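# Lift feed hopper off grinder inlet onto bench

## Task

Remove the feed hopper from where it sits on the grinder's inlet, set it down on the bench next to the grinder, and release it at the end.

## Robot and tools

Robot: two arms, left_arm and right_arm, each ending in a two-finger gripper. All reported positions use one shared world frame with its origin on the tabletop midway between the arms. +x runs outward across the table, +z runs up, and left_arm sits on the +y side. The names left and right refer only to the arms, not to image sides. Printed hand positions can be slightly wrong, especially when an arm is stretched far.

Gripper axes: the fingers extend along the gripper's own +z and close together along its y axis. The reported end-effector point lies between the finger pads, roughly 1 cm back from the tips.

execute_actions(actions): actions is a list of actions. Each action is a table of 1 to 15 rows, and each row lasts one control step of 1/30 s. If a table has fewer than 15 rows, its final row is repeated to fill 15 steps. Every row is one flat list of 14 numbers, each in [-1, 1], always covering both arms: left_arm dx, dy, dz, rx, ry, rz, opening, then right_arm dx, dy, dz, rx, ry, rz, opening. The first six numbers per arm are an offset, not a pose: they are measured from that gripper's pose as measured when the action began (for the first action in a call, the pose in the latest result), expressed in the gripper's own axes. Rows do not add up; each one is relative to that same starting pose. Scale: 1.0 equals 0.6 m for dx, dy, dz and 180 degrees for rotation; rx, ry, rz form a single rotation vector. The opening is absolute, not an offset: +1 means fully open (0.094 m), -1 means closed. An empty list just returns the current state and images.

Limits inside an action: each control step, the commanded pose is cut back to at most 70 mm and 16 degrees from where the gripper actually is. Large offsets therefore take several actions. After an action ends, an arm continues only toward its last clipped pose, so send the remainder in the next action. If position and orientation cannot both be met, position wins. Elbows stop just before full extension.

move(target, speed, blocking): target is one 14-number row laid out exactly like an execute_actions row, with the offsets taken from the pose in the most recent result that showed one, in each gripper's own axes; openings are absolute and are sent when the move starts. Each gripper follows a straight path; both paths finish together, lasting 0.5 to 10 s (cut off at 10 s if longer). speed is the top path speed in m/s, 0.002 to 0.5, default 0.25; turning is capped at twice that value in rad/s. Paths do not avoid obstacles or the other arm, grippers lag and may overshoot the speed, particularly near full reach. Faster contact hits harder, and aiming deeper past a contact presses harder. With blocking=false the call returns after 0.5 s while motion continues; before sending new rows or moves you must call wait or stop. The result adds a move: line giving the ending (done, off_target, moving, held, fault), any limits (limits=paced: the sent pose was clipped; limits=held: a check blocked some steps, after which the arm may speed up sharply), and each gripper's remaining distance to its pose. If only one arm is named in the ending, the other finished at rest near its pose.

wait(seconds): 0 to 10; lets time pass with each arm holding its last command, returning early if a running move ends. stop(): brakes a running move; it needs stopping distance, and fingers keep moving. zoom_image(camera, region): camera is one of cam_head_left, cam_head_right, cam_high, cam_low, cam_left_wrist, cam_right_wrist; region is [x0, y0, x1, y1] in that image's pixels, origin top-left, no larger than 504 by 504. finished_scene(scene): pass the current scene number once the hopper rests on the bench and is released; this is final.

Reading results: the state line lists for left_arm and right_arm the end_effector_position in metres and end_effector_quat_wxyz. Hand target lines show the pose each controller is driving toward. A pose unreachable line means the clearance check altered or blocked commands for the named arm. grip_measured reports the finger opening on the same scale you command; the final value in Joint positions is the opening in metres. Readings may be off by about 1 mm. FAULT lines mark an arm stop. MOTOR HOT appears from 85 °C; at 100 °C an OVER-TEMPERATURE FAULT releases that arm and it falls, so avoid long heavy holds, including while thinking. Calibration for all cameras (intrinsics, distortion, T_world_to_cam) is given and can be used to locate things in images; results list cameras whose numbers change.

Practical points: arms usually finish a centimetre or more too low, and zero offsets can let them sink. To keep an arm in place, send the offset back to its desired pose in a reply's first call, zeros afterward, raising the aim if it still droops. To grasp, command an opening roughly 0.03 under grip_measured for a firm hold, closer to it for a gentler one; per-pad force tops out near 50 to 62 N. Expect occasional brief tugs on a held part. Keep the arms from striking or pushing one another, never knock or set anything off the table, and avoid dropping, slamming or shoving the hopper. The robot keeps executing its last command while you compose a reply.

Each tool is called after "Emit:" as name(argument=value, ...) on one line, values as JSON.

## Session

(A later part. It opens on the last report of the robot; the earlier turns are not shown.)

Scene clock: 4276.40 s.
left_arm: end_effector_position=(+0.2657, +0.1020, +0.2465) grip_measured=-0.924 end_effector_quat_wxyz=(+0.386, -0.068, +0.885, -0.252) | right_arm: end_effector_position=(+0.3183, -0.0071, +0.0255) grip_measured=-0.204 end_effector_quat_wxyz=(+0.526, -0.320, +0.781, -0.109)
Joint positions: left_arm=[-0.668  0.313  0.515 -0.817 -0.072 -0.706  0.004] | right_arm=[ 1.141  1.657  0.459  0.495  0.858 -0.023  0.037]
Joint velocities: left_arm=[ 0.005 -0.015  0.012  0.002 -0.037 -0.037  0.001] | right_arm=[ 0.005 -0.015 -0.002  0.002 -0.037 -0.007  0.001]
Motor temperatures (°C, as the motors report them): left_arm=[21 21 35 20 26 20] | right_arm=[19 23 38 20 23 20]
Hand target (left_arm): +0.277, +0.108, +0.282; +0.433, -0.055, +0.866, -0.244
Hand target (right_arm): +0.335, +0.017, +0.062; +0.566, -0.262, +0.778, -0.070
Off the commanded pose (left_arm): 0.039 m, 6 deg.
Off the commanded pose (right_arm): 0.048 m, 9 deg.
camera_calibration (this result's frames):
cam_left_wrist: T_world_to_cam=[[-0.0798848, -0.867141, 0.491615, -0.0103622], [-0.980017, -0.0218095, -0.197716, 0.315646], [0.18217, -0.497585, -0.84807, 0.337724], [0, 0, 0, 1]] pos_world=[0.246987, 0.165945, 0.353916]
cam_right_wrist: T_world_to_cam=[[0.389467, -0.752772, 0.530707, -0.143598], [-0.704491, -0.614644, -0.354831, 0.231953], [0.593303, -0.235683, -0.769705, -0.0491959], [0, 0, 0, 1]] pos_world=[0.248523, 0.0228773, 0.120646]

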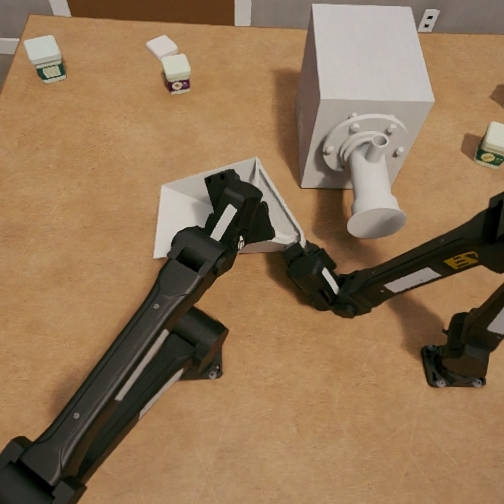

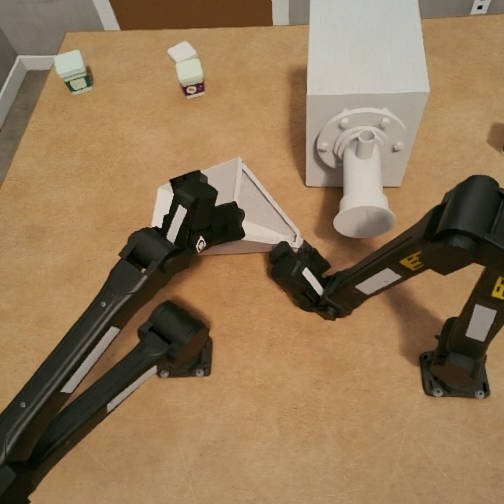

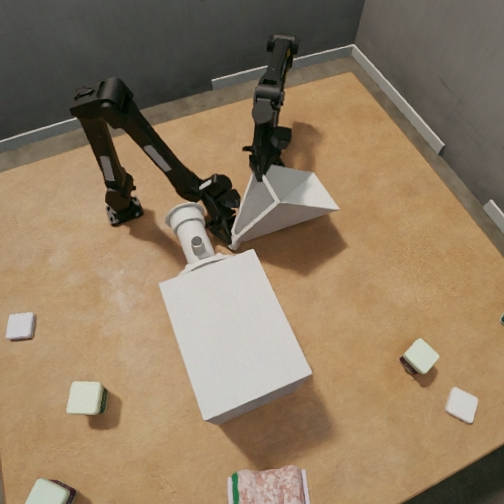

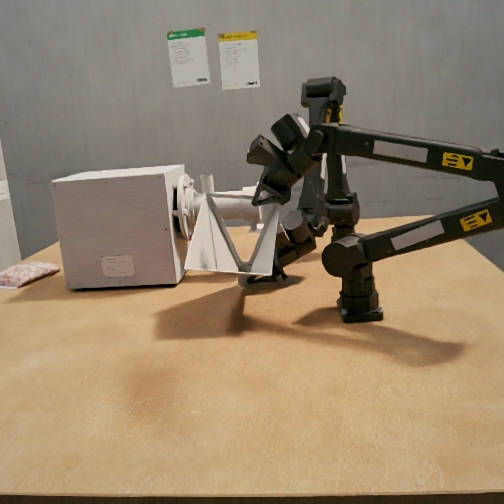

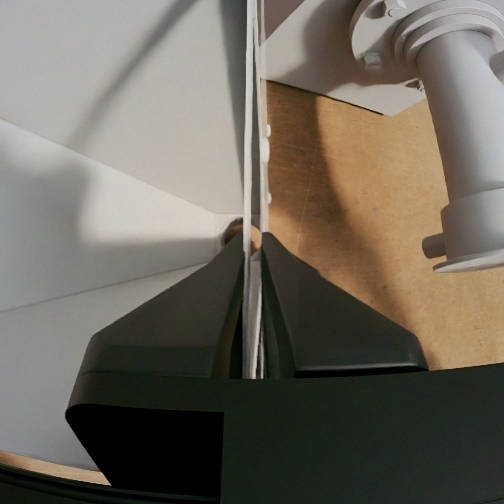

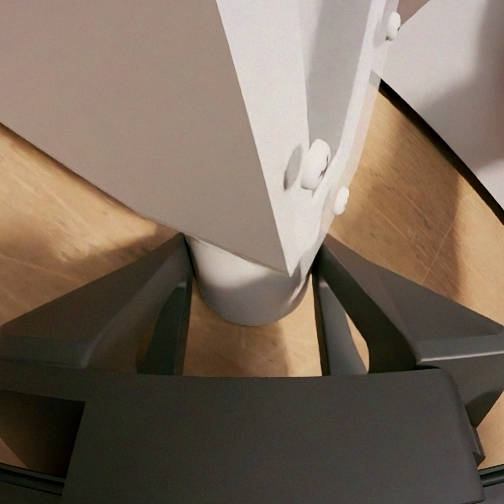

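Emit:
execute_actions(actions=[[[-0.0743,-0.0151,-0.0075,0.005,-0.028,0.013,-1,-0.0872,-0.0098,0.0244,0.0063,-0.0215,0.0414,-0.4]],[[-0.0743,-0.0151,-0.0075,0.005,-0.028,0.013,-1,-0.0872,-0.0098,0.0244,0.0063,-0.0215,0.0414,-0.4]]])

Scene clock: 4286.13 s.
left_arm: end_effector_position=(+0.2857, +0.1067, +0.2438) grip_measured=-0.924 end_effector_quat_wxyz=(+0.377, -0.080, +0.884, -0.264) | right_arm: end_effector_position=(+0.3352, -0.0080, +0.0261) grip_measured=-0.204 end_effector_quat_wxyz=(+0.516, -0.330, +0.782, -0.112)
Joint positions: left_arm=[-0.536  0.372  0.515 -0.758  0.051 -0.665  0.004] | right_arm=[ 1.088  1.655  0.477  0.486  0.806 -0.074  0.037]
Joint velocities: left_arm=[-0.005  0.005  0.017  0.007 -0.007 -0.007  0.   ] | right_arm=[-0.015  0.005 -0.007 -0.017 -0.007  0.051 -0.   ]
Motor temperatures (°C, as the motors report them): left_arm=[21 21 36 20 26 20] | right_arm=[19 23 38 20 23 20]
Hand target (left_arm): +0.299, +0.112, +0.281; +0.426, -0.065, +0.867, -0.252
Hand target (right_arm): +0.353, +0.020, +0.063; +0.557, -0.273, +0.781, -0.072
Off the commanded pose (left_arm): 0.041 m, 6 deg.
Off the commanded pose (right_arm): 0.051 m, 9 deg.
camera_calibration (this result's frames):
cam_left_wrist: T_world_to_cam=[[-0.062383, -0.85154, 0.520565, -0.017111], [-0.983419, -0.0365424, -0.177626, 0.332478], [0.170279, -0.523015, -0.835141, 0.337067], [0, 0, 0, 1]] pos_world=[0.268503, 0.17387, 0.349463]
cam_right_wrist: T_world_to_cam=[[0.405346, -0.737692, 0.539912, -0.156599], [-0.704747, -0.628343, -0.329419, 0.242799], [0.58226, -0.246973, -0.774583, -0.0552095], [0, 0, 0, 1]] pos_world=[0.266735, 0.0234039, 0.121768]

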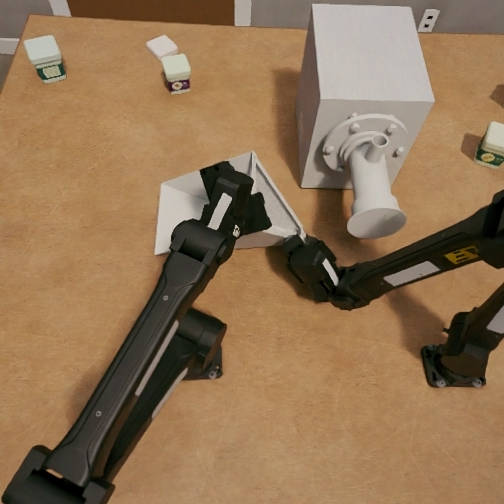

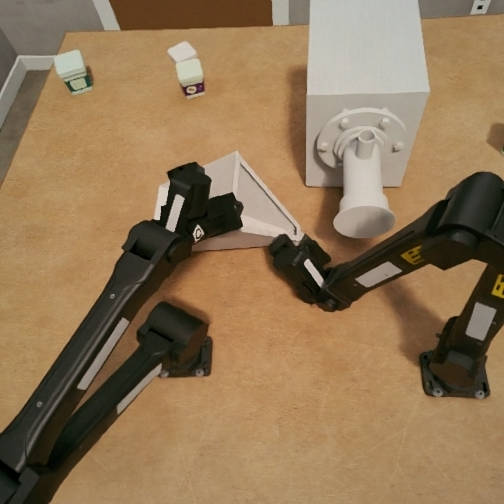

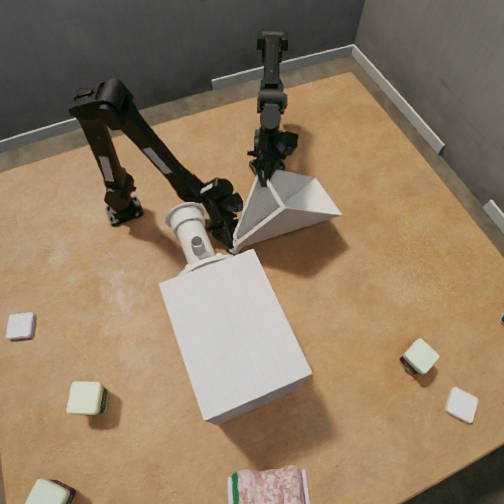

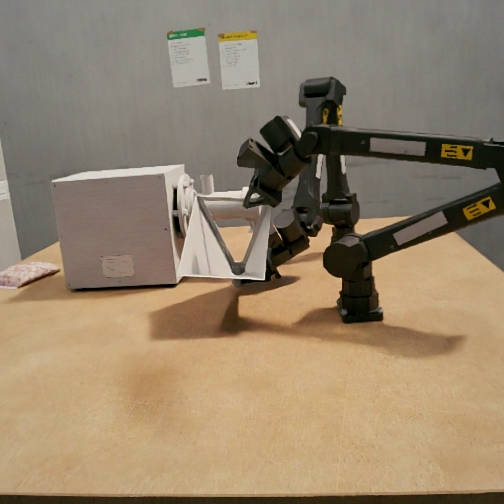

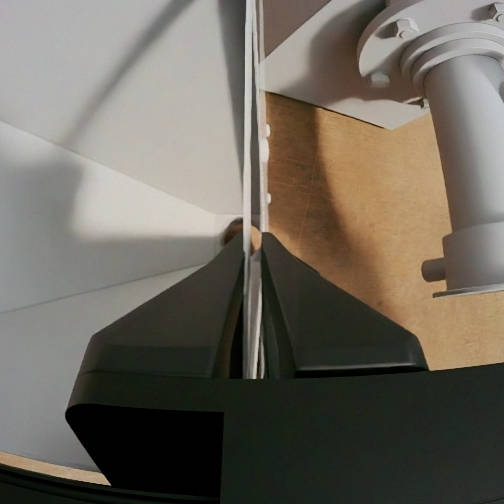

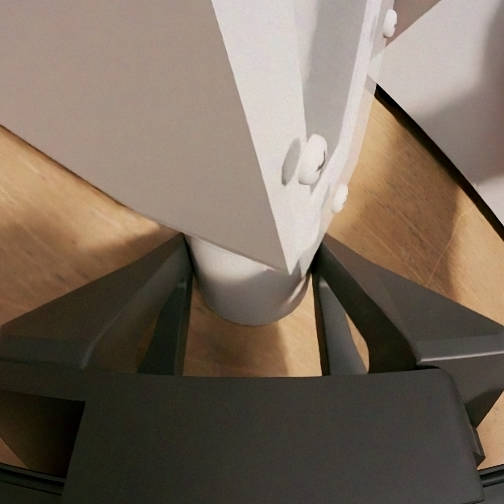

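Emit:
execute_actions(actions=[[[-0.0571,-0.0228,-0.0242,0.005,-0.028,0.013,-1,-0.0481,-0.013,0.0003,0.004,-0.013,0.025,-0.4]],[[-0.0571,-0.0228,-0.0242,0.005,-0.028,0.013,-1,-0.0247,-0.0029,-0.0008,0.002,-0.007,0.012,-0.4]]])

Scene clock: 4302.37 s.
left_arm: end_effector_position=(+0.2856, +0.1065, +0.2438) grip_measured=-0.924 end_effector_quat_wxyz=(+0.376, -0.083, +0.884, -0.266) | right_arm: end_effector_position=(+0.3347, -0.0093, +0.0251) grip_measured=-0.204 end_effector_quat_wxyz=(+0.510, -0.337, +0.783, -0.116)
Joint positions: left_arm=[-0.536  0.372  0.515 -0.758  0.052 -0.673  0.004] | right_arm=[ 1.086  1.649  0.477  0.466  0.799 -0.082  0.037]
Joint velocities: left_arm=[-0.005  0.015 -0.017 -0.002 -0.022  0.022 -0.   ] | right_arm=[-0.005 -0.015 -0.007 -0.007 -0.007 -0.022 -0.   ]
Motor temperatures (°C, as the motors report them): left_arm=[21 21 36 20 26 20] | right_arm=[19 23 39 20 22 20]
Hand target (left_arm): +0.296, +0.113, +0.280; +0.420, -0.074, +0.866, -0.260
Hand target (right_arm): +0.339, -0.001, +0.038; +0.524, -0.320, +0.783, -0.103
Off the commanded pose (left_arm): 0.040 m, 6 deg.
Off the commanded pose (right_arm): 0.016 m, 3 deg.
camera_calibration (this result's frames):
cam_left_wrist: T_world_to_cam=[[-0.0573919, -0.84848, 0.526106, -0.0203691], [-0.9839, -0.0412694, -0.173889, 0.33211], [0.169254, -0.527616, -0.832451, 0.337125], [0, 0, 0, 1]] pos_world=[0.268535, 0.174295, 0.349107]
cam_right_wrist: T_world_to_cam=[[0.414676, -0.725941, 0.548684, -0.160059], [-0.703456, -0.638224, -0.31276, 0.240331], [0.577229, -0.256281, -0.775324, -0.0544216], [0, 0, 0, 1]] pos_world=[0.266849, 0.0232445, 0.120794]

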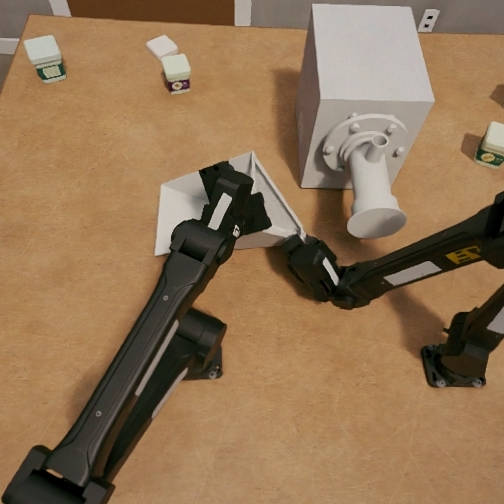

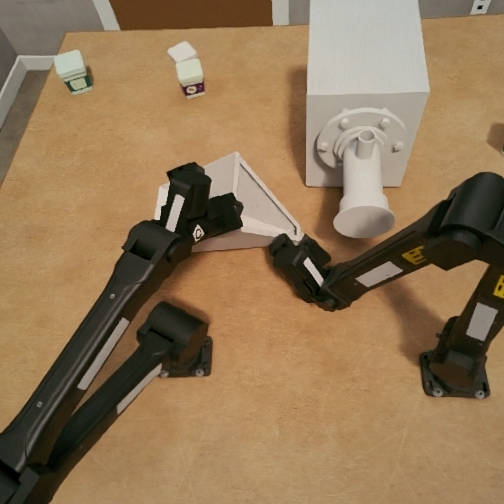

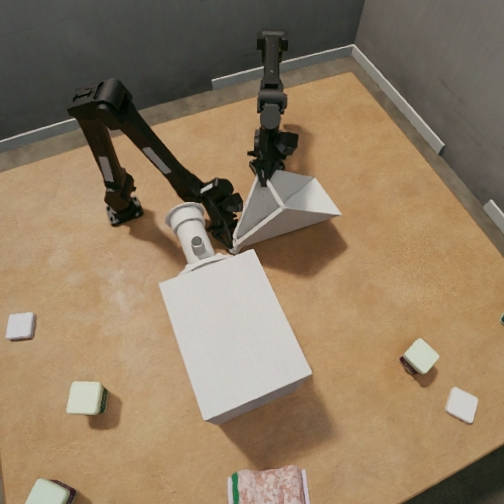

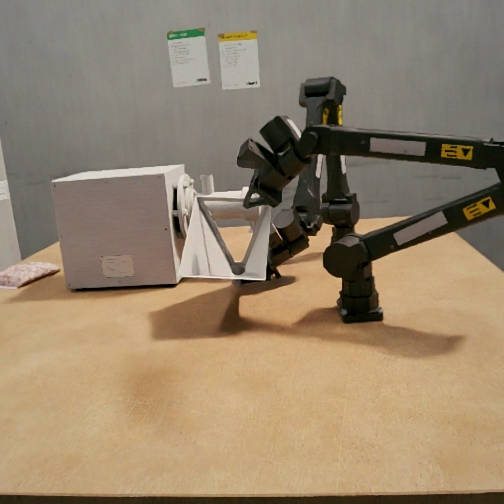

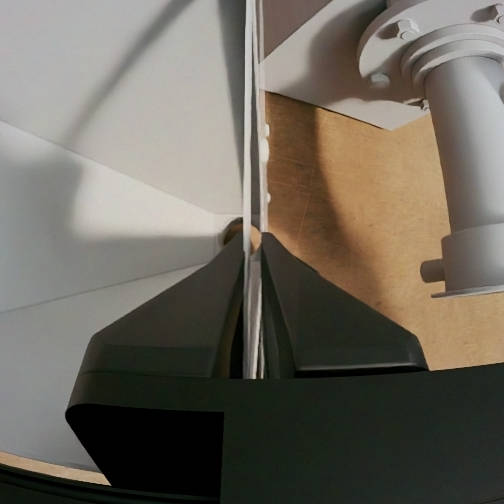

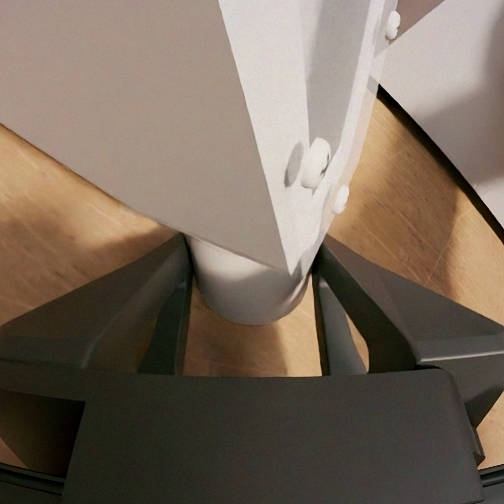

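Emit:
execute_actions(actions=[[[-0.0571,-0.0228,-0.0242,0.005,-0.028,0.013,-1,-0.02,-0.002,-0.001,0.0,0.0,0.0,-0.15]],[[-0.0571,-0.0228,-0.0242,0.005,-0.028,0.013,-1,-0.01,0.0,-0.003,0.0,0.0,0.0,-0.05]]])

Scene clock: 4307.17 s.
left_arm: end_effector_position=(+0.2875, +0.1099, +0.2429) grip_measured=-0.924 end_effector_quat_wxyz=(+0.371, -0.110, +0.882, -0.269) | right_arm: end_effector_position=(+0.3324, -0.0135, +0.0249) grip_measured=-0.052 end_effector_quat_wxyz=(+0.498, -0.348, +0.785, -0.126)
Joint positions: left_arm=[-0.527  0.375  0.515 -0.759  0.044 -0.721  0.004] | right_arm=[ 1.086  1.627  0.479  0.405  0.798 -0.083  0.045]
Joint velocities: left_arm=[-0.005  0.015  0.007 -0.017 -0.066  0.007 -0.   ] | right_arm=[-0.015 -0.024 -0.007  0.017  0.037  0.007  0.   ]
Motor temperatures (°C, as the motors report them): left_arm=[21 21 36 20 26 20] | right_arm=[19 23 38 20 22 20]
Hand target (left_arm): +0.297, +0.115, +0.280; +0.418, -0.090, +0.865, -0.262
Hand target (right_arm): +0.333, -0.008, +0.031; +0.503, -0.344, +0.784, -0.121
Off the commanded pose (left_arm): 0.040 m, 6 deg.
Off the commanded pose (right_arm): 0.008 m, 1 deg.
camera_calibration (this result's frames):
cam_left_wrist: T_world_to_cam=[[-0.0102162, -0.834975, 0.550193, -0.0378135], [-0.984426, -0.0881715, -0.152089, 0.334006], [0.175502, -0.543178, -0.821071, 0.334939], [0, 0, 0, 1]] pos_world=[0.269635, 0.179808, 0.346612]
cam_right_wrist: T_world_to_cam=[[0.425705, -0.70562, 0.566459, -0.165943], [-0.707585, -0.649791, -0.277661, 0.236344], [0.564003, -0.282616, -0.775905, -0.0502491], [0, 0, 0, 1]] pos_world=[0.266216, 0.0222804, 0.120634]

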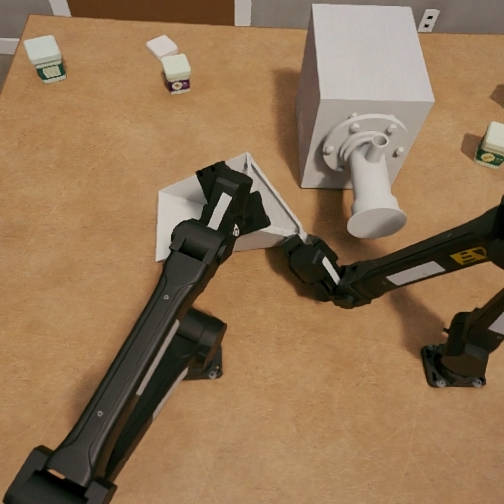

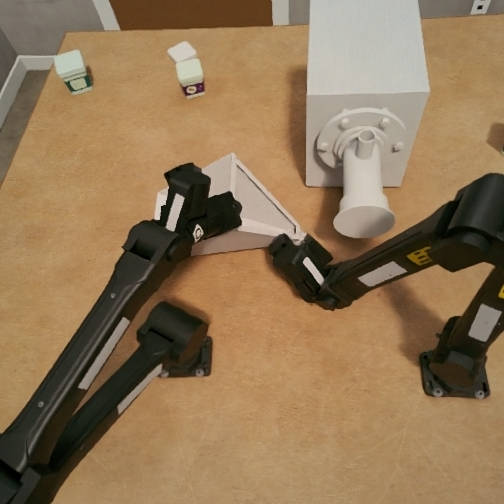

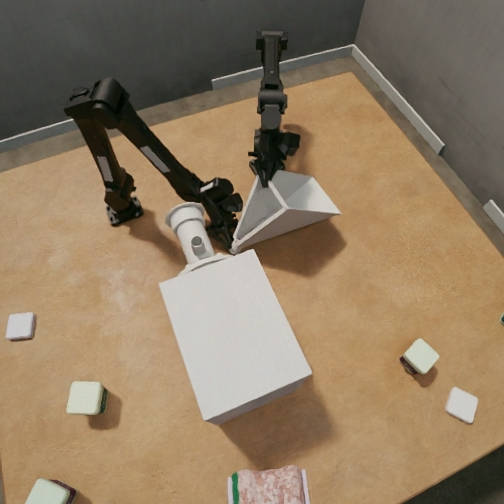

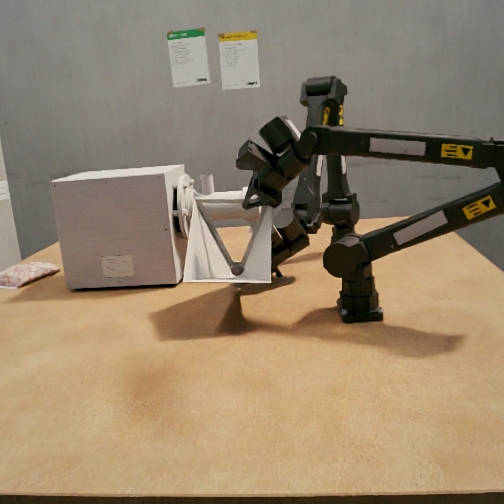

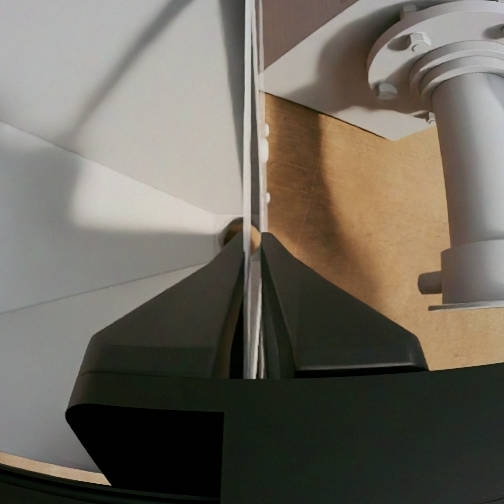

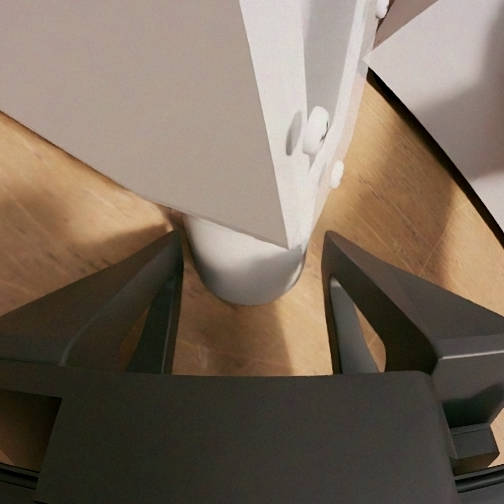

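Emit:
execute_actions(actions=[[[-0.0517,-0.0273,-0.0271,0.006,-0.028,0.016,-1,0.0,0.0,-0.08,0.0,0.0,0.0,0.1]],[[-0.0517,-0.0273,-0.0271,0.006,-0.028,0.016,-1,-0.01,0.0,-0.1,0.0,0.0,0.0,0.1]]])

Scene clock: 4325.57 s.
left_arm: end_effector_position=(+0.2895, +0.1156, +0.2416) grip_measured=-0.924 end_effector_quat_wxyz=(+0.371, -0.140, +0.879, -0.264) | right_arm: end_effector_position=(+0.2344, -0.0389, +0.0737) grip_measured=+0.098 end_effector_quat_wxyz=(+0.495, -0.368, +0.775, -0.137)
Joint positions: left_arm=[-0.527  0.375  0.515 -0.765  0.009 -0.769  0.004] | right_arm=[ 1.377  1.3    0.416 -0.136  0.983  0.222  0.052]
Joint velocities: left_arm=[-0.005 -0.005 -0.012 -0.012 -0.037 -0.022 -0.001] | right_arm=[ 0.005 -0.015 -0.012 -0.056  0.007  0.168  0.   ]
Motor temperatures (°C, as the motors report them): left_arm=[21 21 37 20 25 20] | right_arm=[19 23 37 19 22 19]
Hand target (left_arm): +0.296, +0.118, +0.279; +0.417, -0.113, +0.864, -0.260
Hand target (right_arm): +0.238, -0.029, +0.081; +0.500, -0.353, +0.780, -0.129
Off the commanded pose (left_arm): 0.039 m, 6 deg.
Off the commanded pose (right_arm): 0.013 m, 2 deg.
camera_calibration (this result's frames):
cam_left_wrist: T_world_to_cam=[[0.0445334, -0.826276, 0.561502, -0.0519651], [-0.979946, -0.145403, -0.136246, 0.337743], [0.194221, -0.544174, -0.816182, 0.330177], [0, 0, 0, 1]] pos_world=[0.269157, 0.185845, 0.344679]
cam_right_wrist: T_world_to_cam=[[0.439908, -0.669132, 0.598952, -0.174022], [-0.687635, -0.679958, -0.254586, 0.156417], [0.577614, -0.299866, -0.759238, 0.0306152], [0, 0, 0, 1]] pos_world=[0.166428, -0.000906641, 0.167297]

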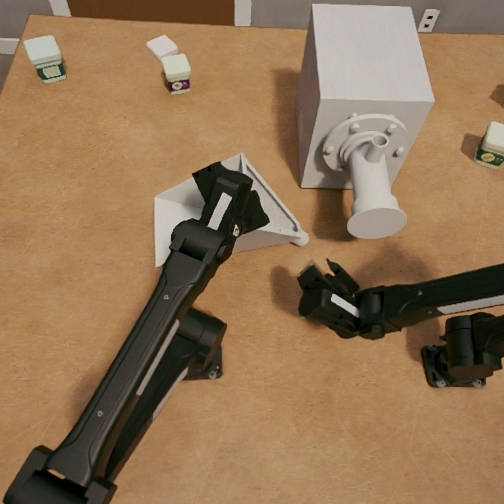

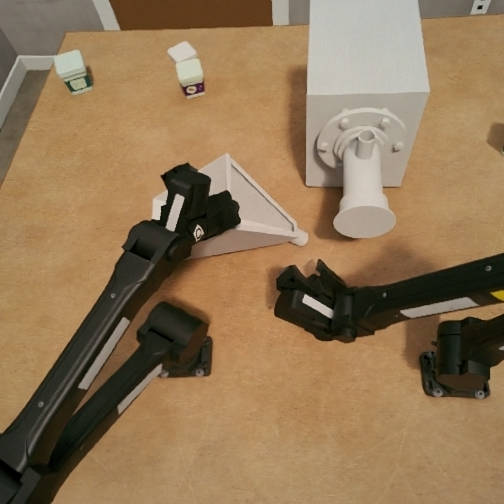

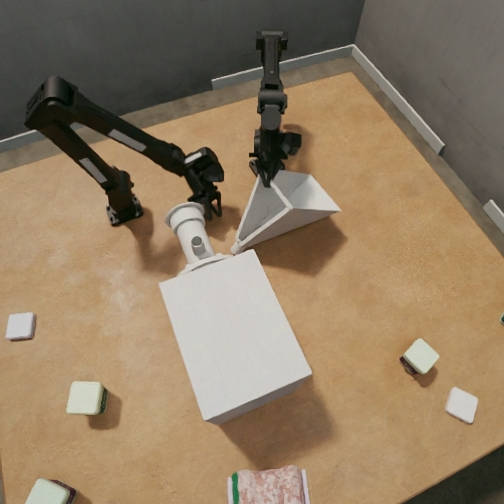

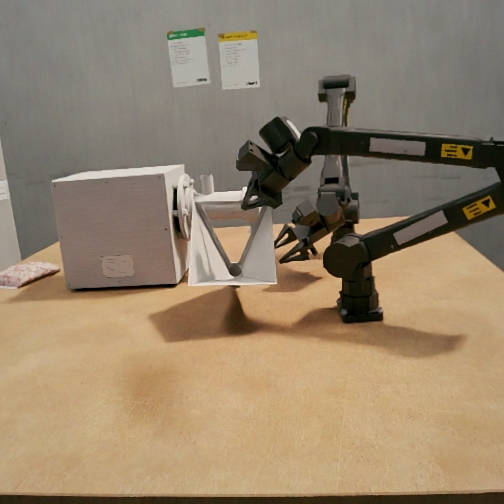

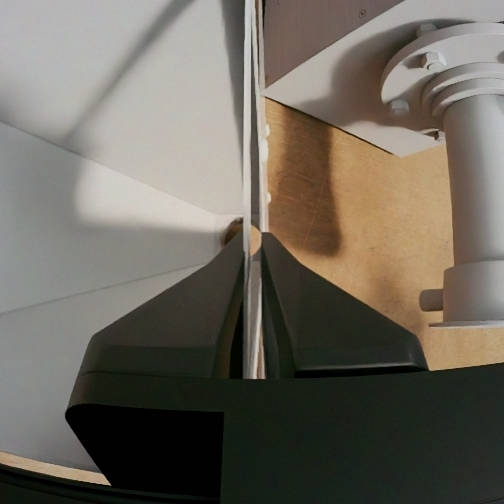

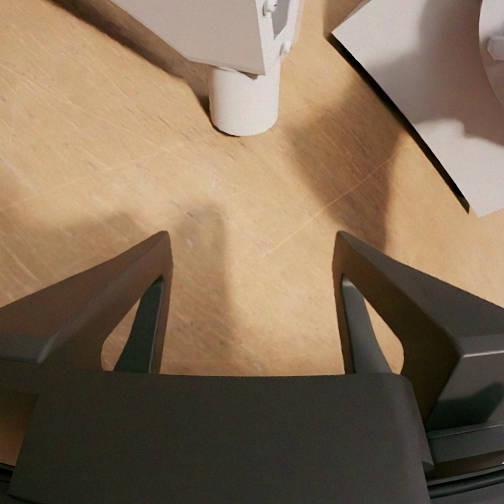

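Emit:
execute_actions(actions=[[[-0.0516,-0.0016,-0.0328,0.02,-0.027,0.002,-1,-0.01,0.0,-0.05,0.0,0.0,0.0,0.1]],[[-0.0516,-0.0016,-0.0328,0.02,-0.027,0.002,-1,-0.008,0.0,0.0,0.0,0.0,0.0,0.1]]])

Scene clock: 4336.60 s.
left_arm: end_effector_position=(+0.2859, +0.1472, +0.2231) grip_measured=-0.921 end_effector_quat_wxyz=(+0.347, -0.205, +0.861, -0.311) | right_arm: end_effector_position=(+0.2092, -0.0542, +0.0812) grip_measured=+0.098 end_effector_quat_wxyz=(+0.487, -0.380, +0.771, -0.151)
Joint positions: left_arm=[-0.25   0.299  0.448 -0.775  0.267 -0.778  0.004] | right_arm=[ 1.467  1.235  0.418 -0.359  1.025  0.359  0.052]
Joint velocities: left_arm=[ 0.005 -0.015 -0.007 -0.002  0.081 -0.022  0.002] | right_arm=[-0.005 -0.015 -0.012  0.012 -0.022 -0.022  0.   ]
Motor temperatures (°C, as the motors report them): left_arm=[20 21 37 20 25 20] | right_arm=[19 22 37 19 21 19]
Hand target (left_arm): +0.292, +0.152, +0.261; +0.403, -0.169, +0.846, -0.305
Hand target (right_arm): +0.210, -0.051, +0.084; +0.487, -0.380, +0.771, -0.151
Off the commanded pose (left_arm): 0.040 m, 8 deg.
Off the commanded pose (right_arm): 0.005 m, 0 deg.
camera_calibration (this result's frames):
cam_left_wrist: T_world_to_cam=[[0.132677, -0.727153, 0.673532, -0.0800748], [-0.971098, -0.231394, -0.0585218, 0.329076], [0.198406, -0.646302, -0.736837, 0.329108], [0, 0, 0, 1]] pos_world=[0.264892, 0.230623, 0.31569]
cam_right_wrist: T_world_to_cam=[[0.443654, -0.642449, 0.624845, -0.17914], [-0.684226, -0.693102, -0.226813, 0.126933], [0.578797, -0.326908, -0.747077, 0.0435469], [0, 0, 0, 1]] pos_world=[0.141122, -0.0128746, 0.173258]

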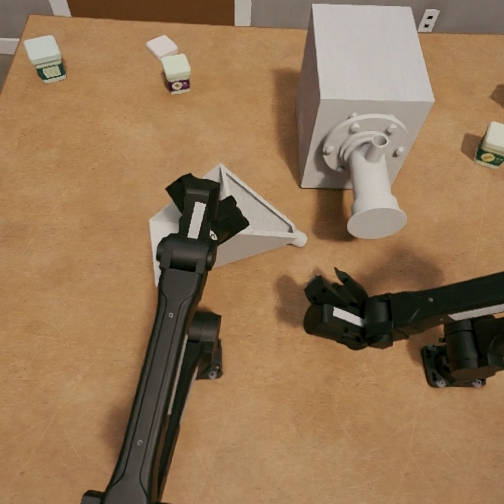

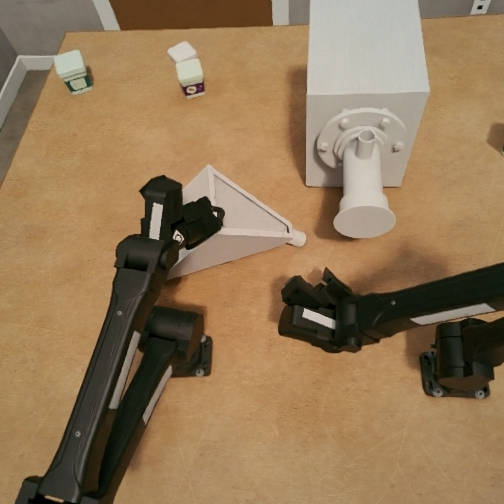

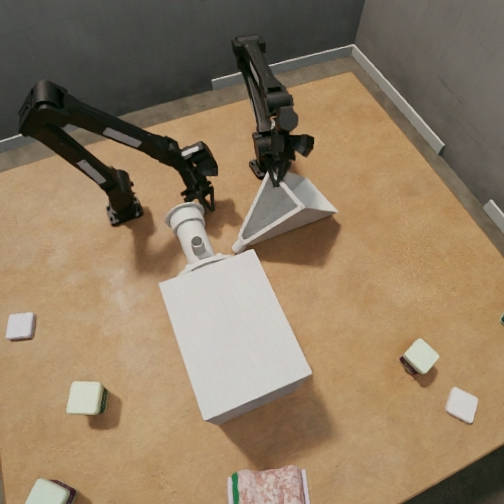

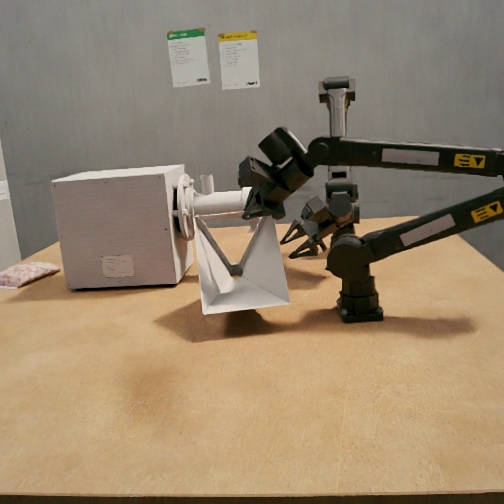

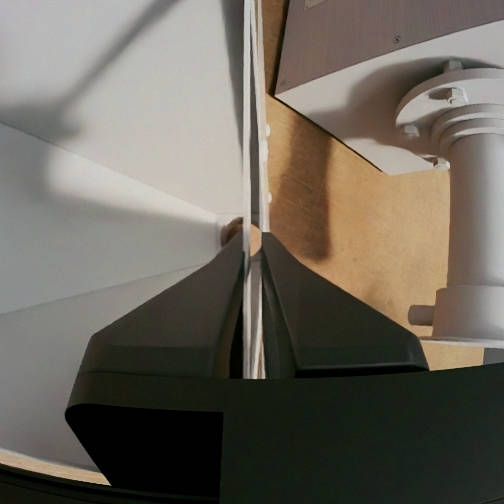

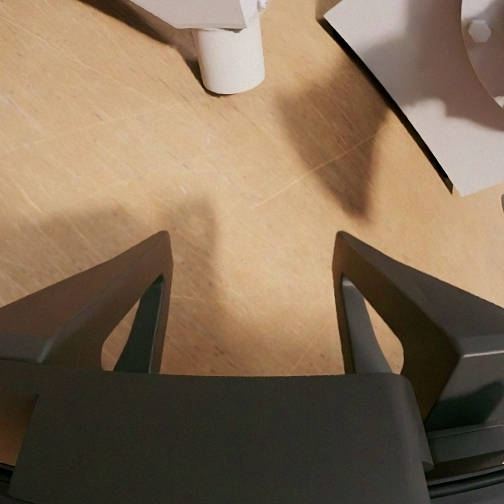

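Emit:
zoom_image(camera="cam_low", region=[160, 180, 360, 340])

Region (160, 180, 360, 340) of cam_low's 504x504 image, scaled by 2.520, with more detail than that image has; it fills the top 403 rows of this view, and the rest is white.

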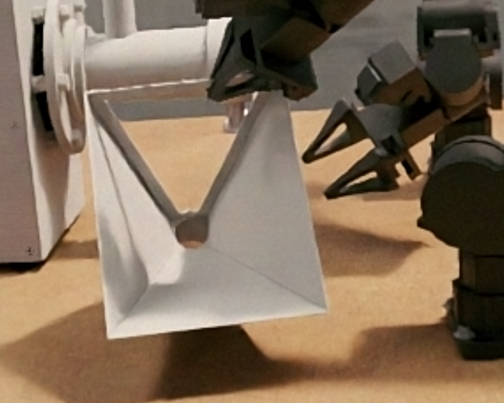

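Emit:
execute_actions(actions=[[[-0.0493,-0.0225,-0.0295,0.017,-0.028,0.007,-1,-0.008,0.0,0.0,0.0,0.0,0.0,0.1]],[[-0.0493,-0.0225,-0.0295,0.017,-0.028,0.007,-1,0.0,0.0,0.0,0.0,0.0,0.0,0.1]]])

Scene clock: 4366.23 s.
left_arm: end_effector_position=(+0.2872, +0.1655, +0.2127) grip_measured=-0.925 end_effector_quat_wxyz=(+0.330, -0.261, +0.843, -0.336) | right_arm: end_effector_position=(+0.2092, -0.0542, +0.0812) grip_measured=+0.098 end_effector_quat_wxyz=(+0.487, -0.380, +0.771, -0.151)
Joint positions: left_arm=[-0.092  0.289  0.419 -0.777  0.393 -0.814  0.004] | right_arm=[ 1.467  1.235  0.418 -0.359  1.025  0.359  0.052]
Joint velocities: left_arm=[ 0.015  0.015  0.002  0.012 -0.037 -0.037 -0.001] | right_arm=[-0.015  0.005  0.007 -0.002 -0.11  -0.022 -0.   ]
Motor temperatures (°C, as the motors report them): left_arm=[20 21 37 20 24 20] | right_arm=[19 22 37 19 21 19]
Hand target (left_arm): +0.293, +0.170, +0.251; +0.386, -0.229, +0.830, -0.332
Hand target (right_arm): +0.209, -0.054, +0.081; +0.487, -0.380, +0.771, -0.151
Off the commanded pose (left_arm): 0.039 m, 8 deg.
Off the commanded pose (right_arm): 0.000 m, 0 deg.
camera_calibration (this result's frames):
cam_left_wrist: T_world_to_cam=[[0.214507, -0.644065, 0.73428, -0.110062], [-0.951688, -0.30694, 0.00878946, 0.326593], [0.219719, -0.700691, -0.67879, 0.323544], [0, 0, 0, 1]] pos_world=[0.263334, 0.256062, 0.297564]
cam_right_wrist: T_world_to_cam=[[0.443654, -0.642449, 0.624845, -0.17914], [-0.684226, -0.693102, -0.226813, 0.126933], [0.578797, -0.326908, -0.747077, 0.0435469], [0, 0, 0, 1]] pos_world=[0.141122, -0.0128746, 0.173258]

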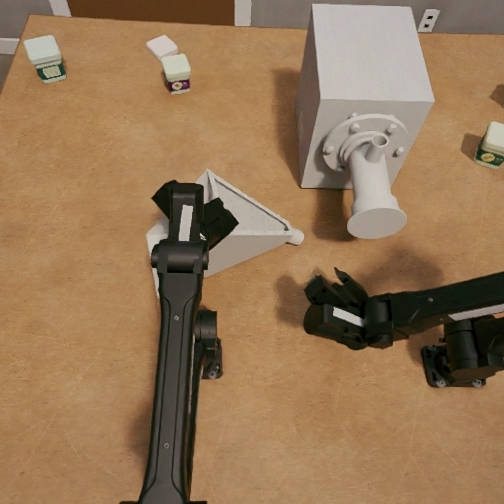

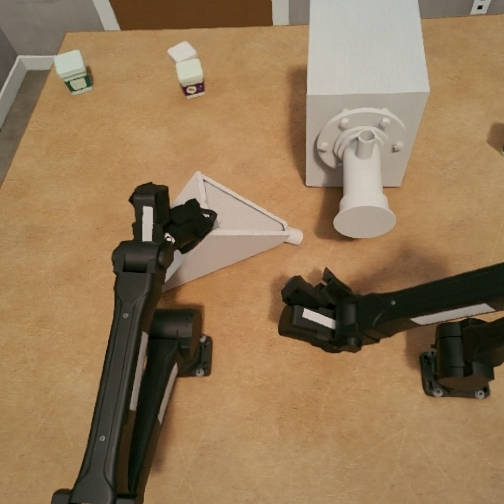

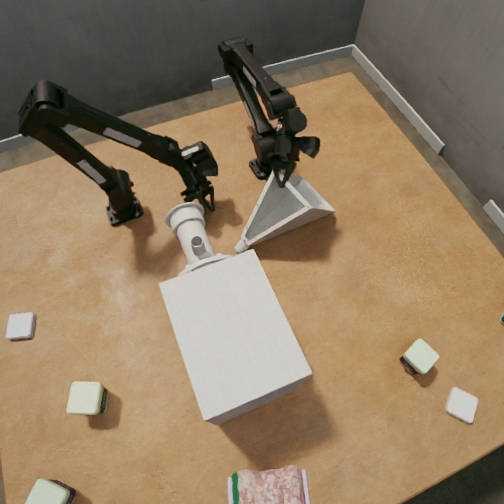

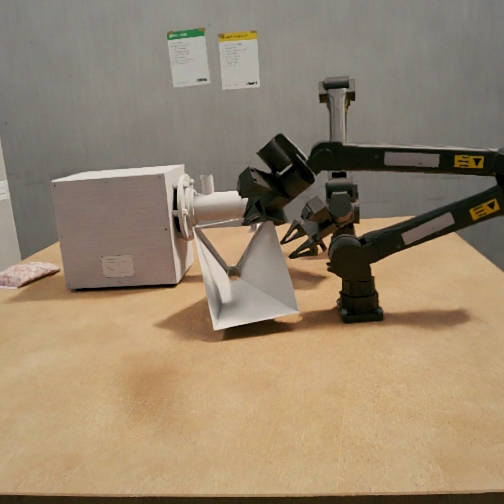

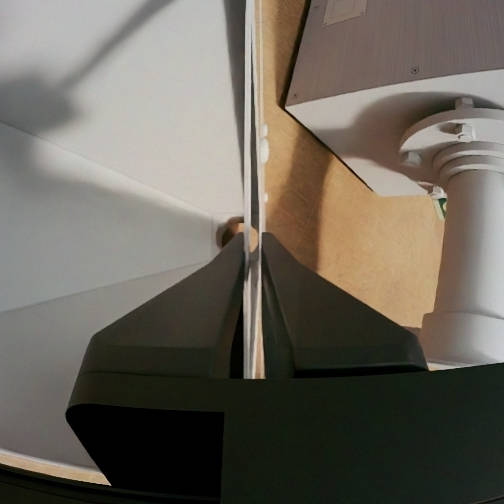

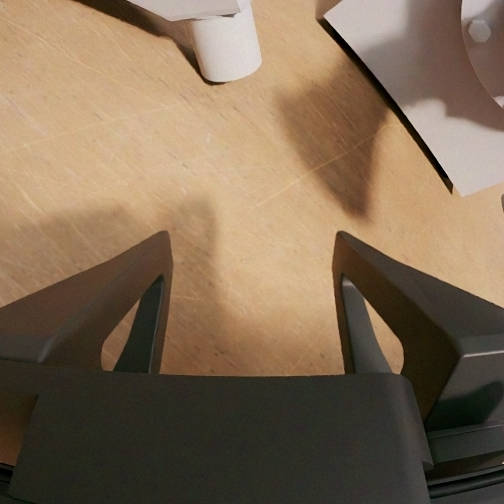

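Emit:
zoom_image(camera="cam_low", region=[160, 190, 360, 350])

Region (160, 190, 360, 350) of cam_low's 504x504 image, scaled by 2.520, with more detail than that image has; it fills the top 403 rows of this view, and the rest is white.

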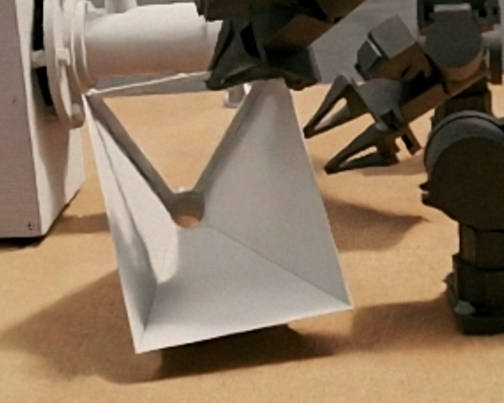

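Emit:
execute_actions(actions=[[[-0.0245,-0.0313,-0.0214,0.0117,-0.0186,0.015,-1,0.0,0.0,0.0,0.0,0.0,0.0,0.1]],[[-0.0158,-0.0201,-0.0138,0.0075,-0.012,0.01,-1,0.0,0.0,0.0,0.0,0.0,0.0,0.1]]])

Scene clock: 4404.00 s.
left_arm: end_effector_position=(+0.2857, +0.1679, +0.2069) grip_measured=-0.925 end_effector_quat_wxyz=(+0.317, -0.296, +0.834, -0.341) | right_arm: end_effector_position=(+0.2092, -0.0542, +0.0812) grip_measured=+0.098 end_effector_quat_wxyz=(+0.487, -0.380, +0.771, -0.151)
Joint positions: left_arm=[-0.092  0.281  0.408 -0.782  0.378 -0.886  0.004] | right_arm=[ 1.467  1.235  0.418 -0.359  1.025  0.359  0.052]
Joint velocities: left_arm=[-0.005 -0.015  0.007 -0.012 -0.007 -0.022  0.001] | right_arm=[ 0.005 -0.005 -0.002  0.002 -0.037 -0.007  0.001]
Motor temperatures (°C, as the motors report them): left_arm=[20 20 37 20 23 20] | right_arm=[19 22 36 19 21 19]
Hand target (left_arm): +0.288, +0.169, +0.228; +0.349, -0.268, +0.832, -0.338
Hand target (right_arm): +0.209, -0.054, +0.081; +0.487, -0.380, +0.771, -0.151
Off the commanded pose (left_arm): 0.021 m, 5 deg.
Off the commanded pose (right_arm): 0.000 m, 0 deg.
camera_calibration (this result's frames):
cam_left_wrist: T_world_to_cam=[[0.273369, -0.598862, 0.752751, -0.132187], [-0.93321, -0.354846, 0.0566015, 0.318797], [0.233214, -0.717947, -0.655868, 0.315941], [0, 0, 0, 1]] pos_world=[0.259959, 0.260791, 0.288675]
cam_right_wrist: T_world_to_cam=[[0.443654, -0.642449, 0.624845, -0.17914], [-0.684226, -0.693102, -0.226813, 0.126933], [0.578797, -0.326908, -0.747077, 0.0435469], [0, 0, 0, 1]] pos_world=[0.141122, -0.0128746, 0.173258]

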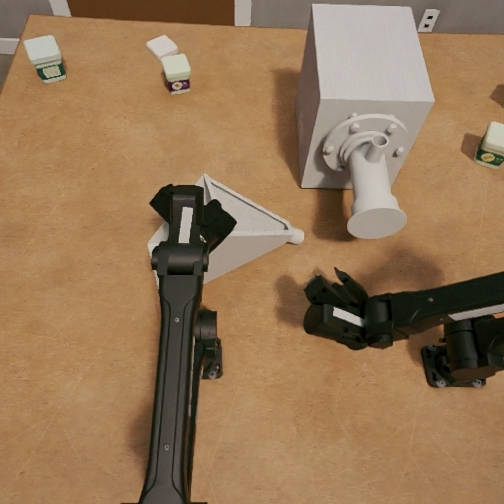

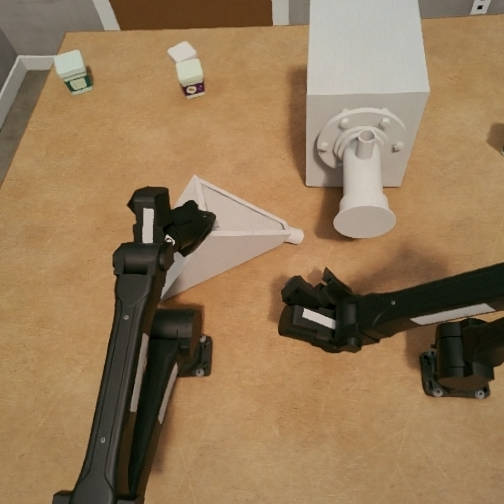

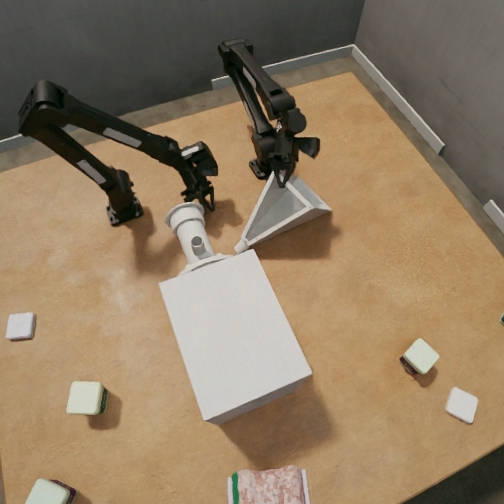

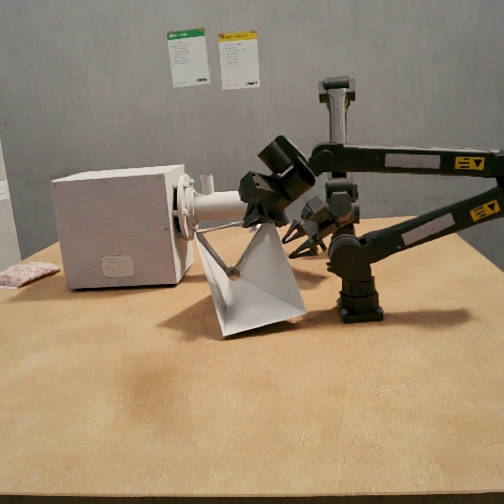

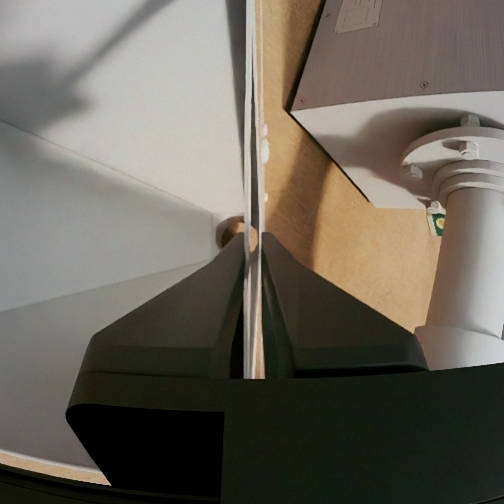

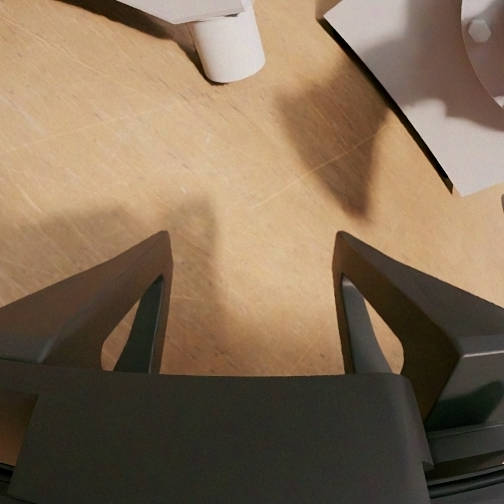

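Emit:
zoom_image(camera="cam_low", region=[160, 190, 360, 350])

Region (160, 190, 360, 350) of cam_low's 504x504 image, scaled by 2.520, with more detail than that image has; it fills the top 403 rows of this view, and the rest is white.

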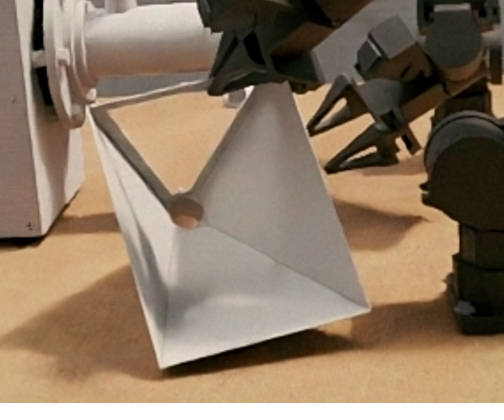

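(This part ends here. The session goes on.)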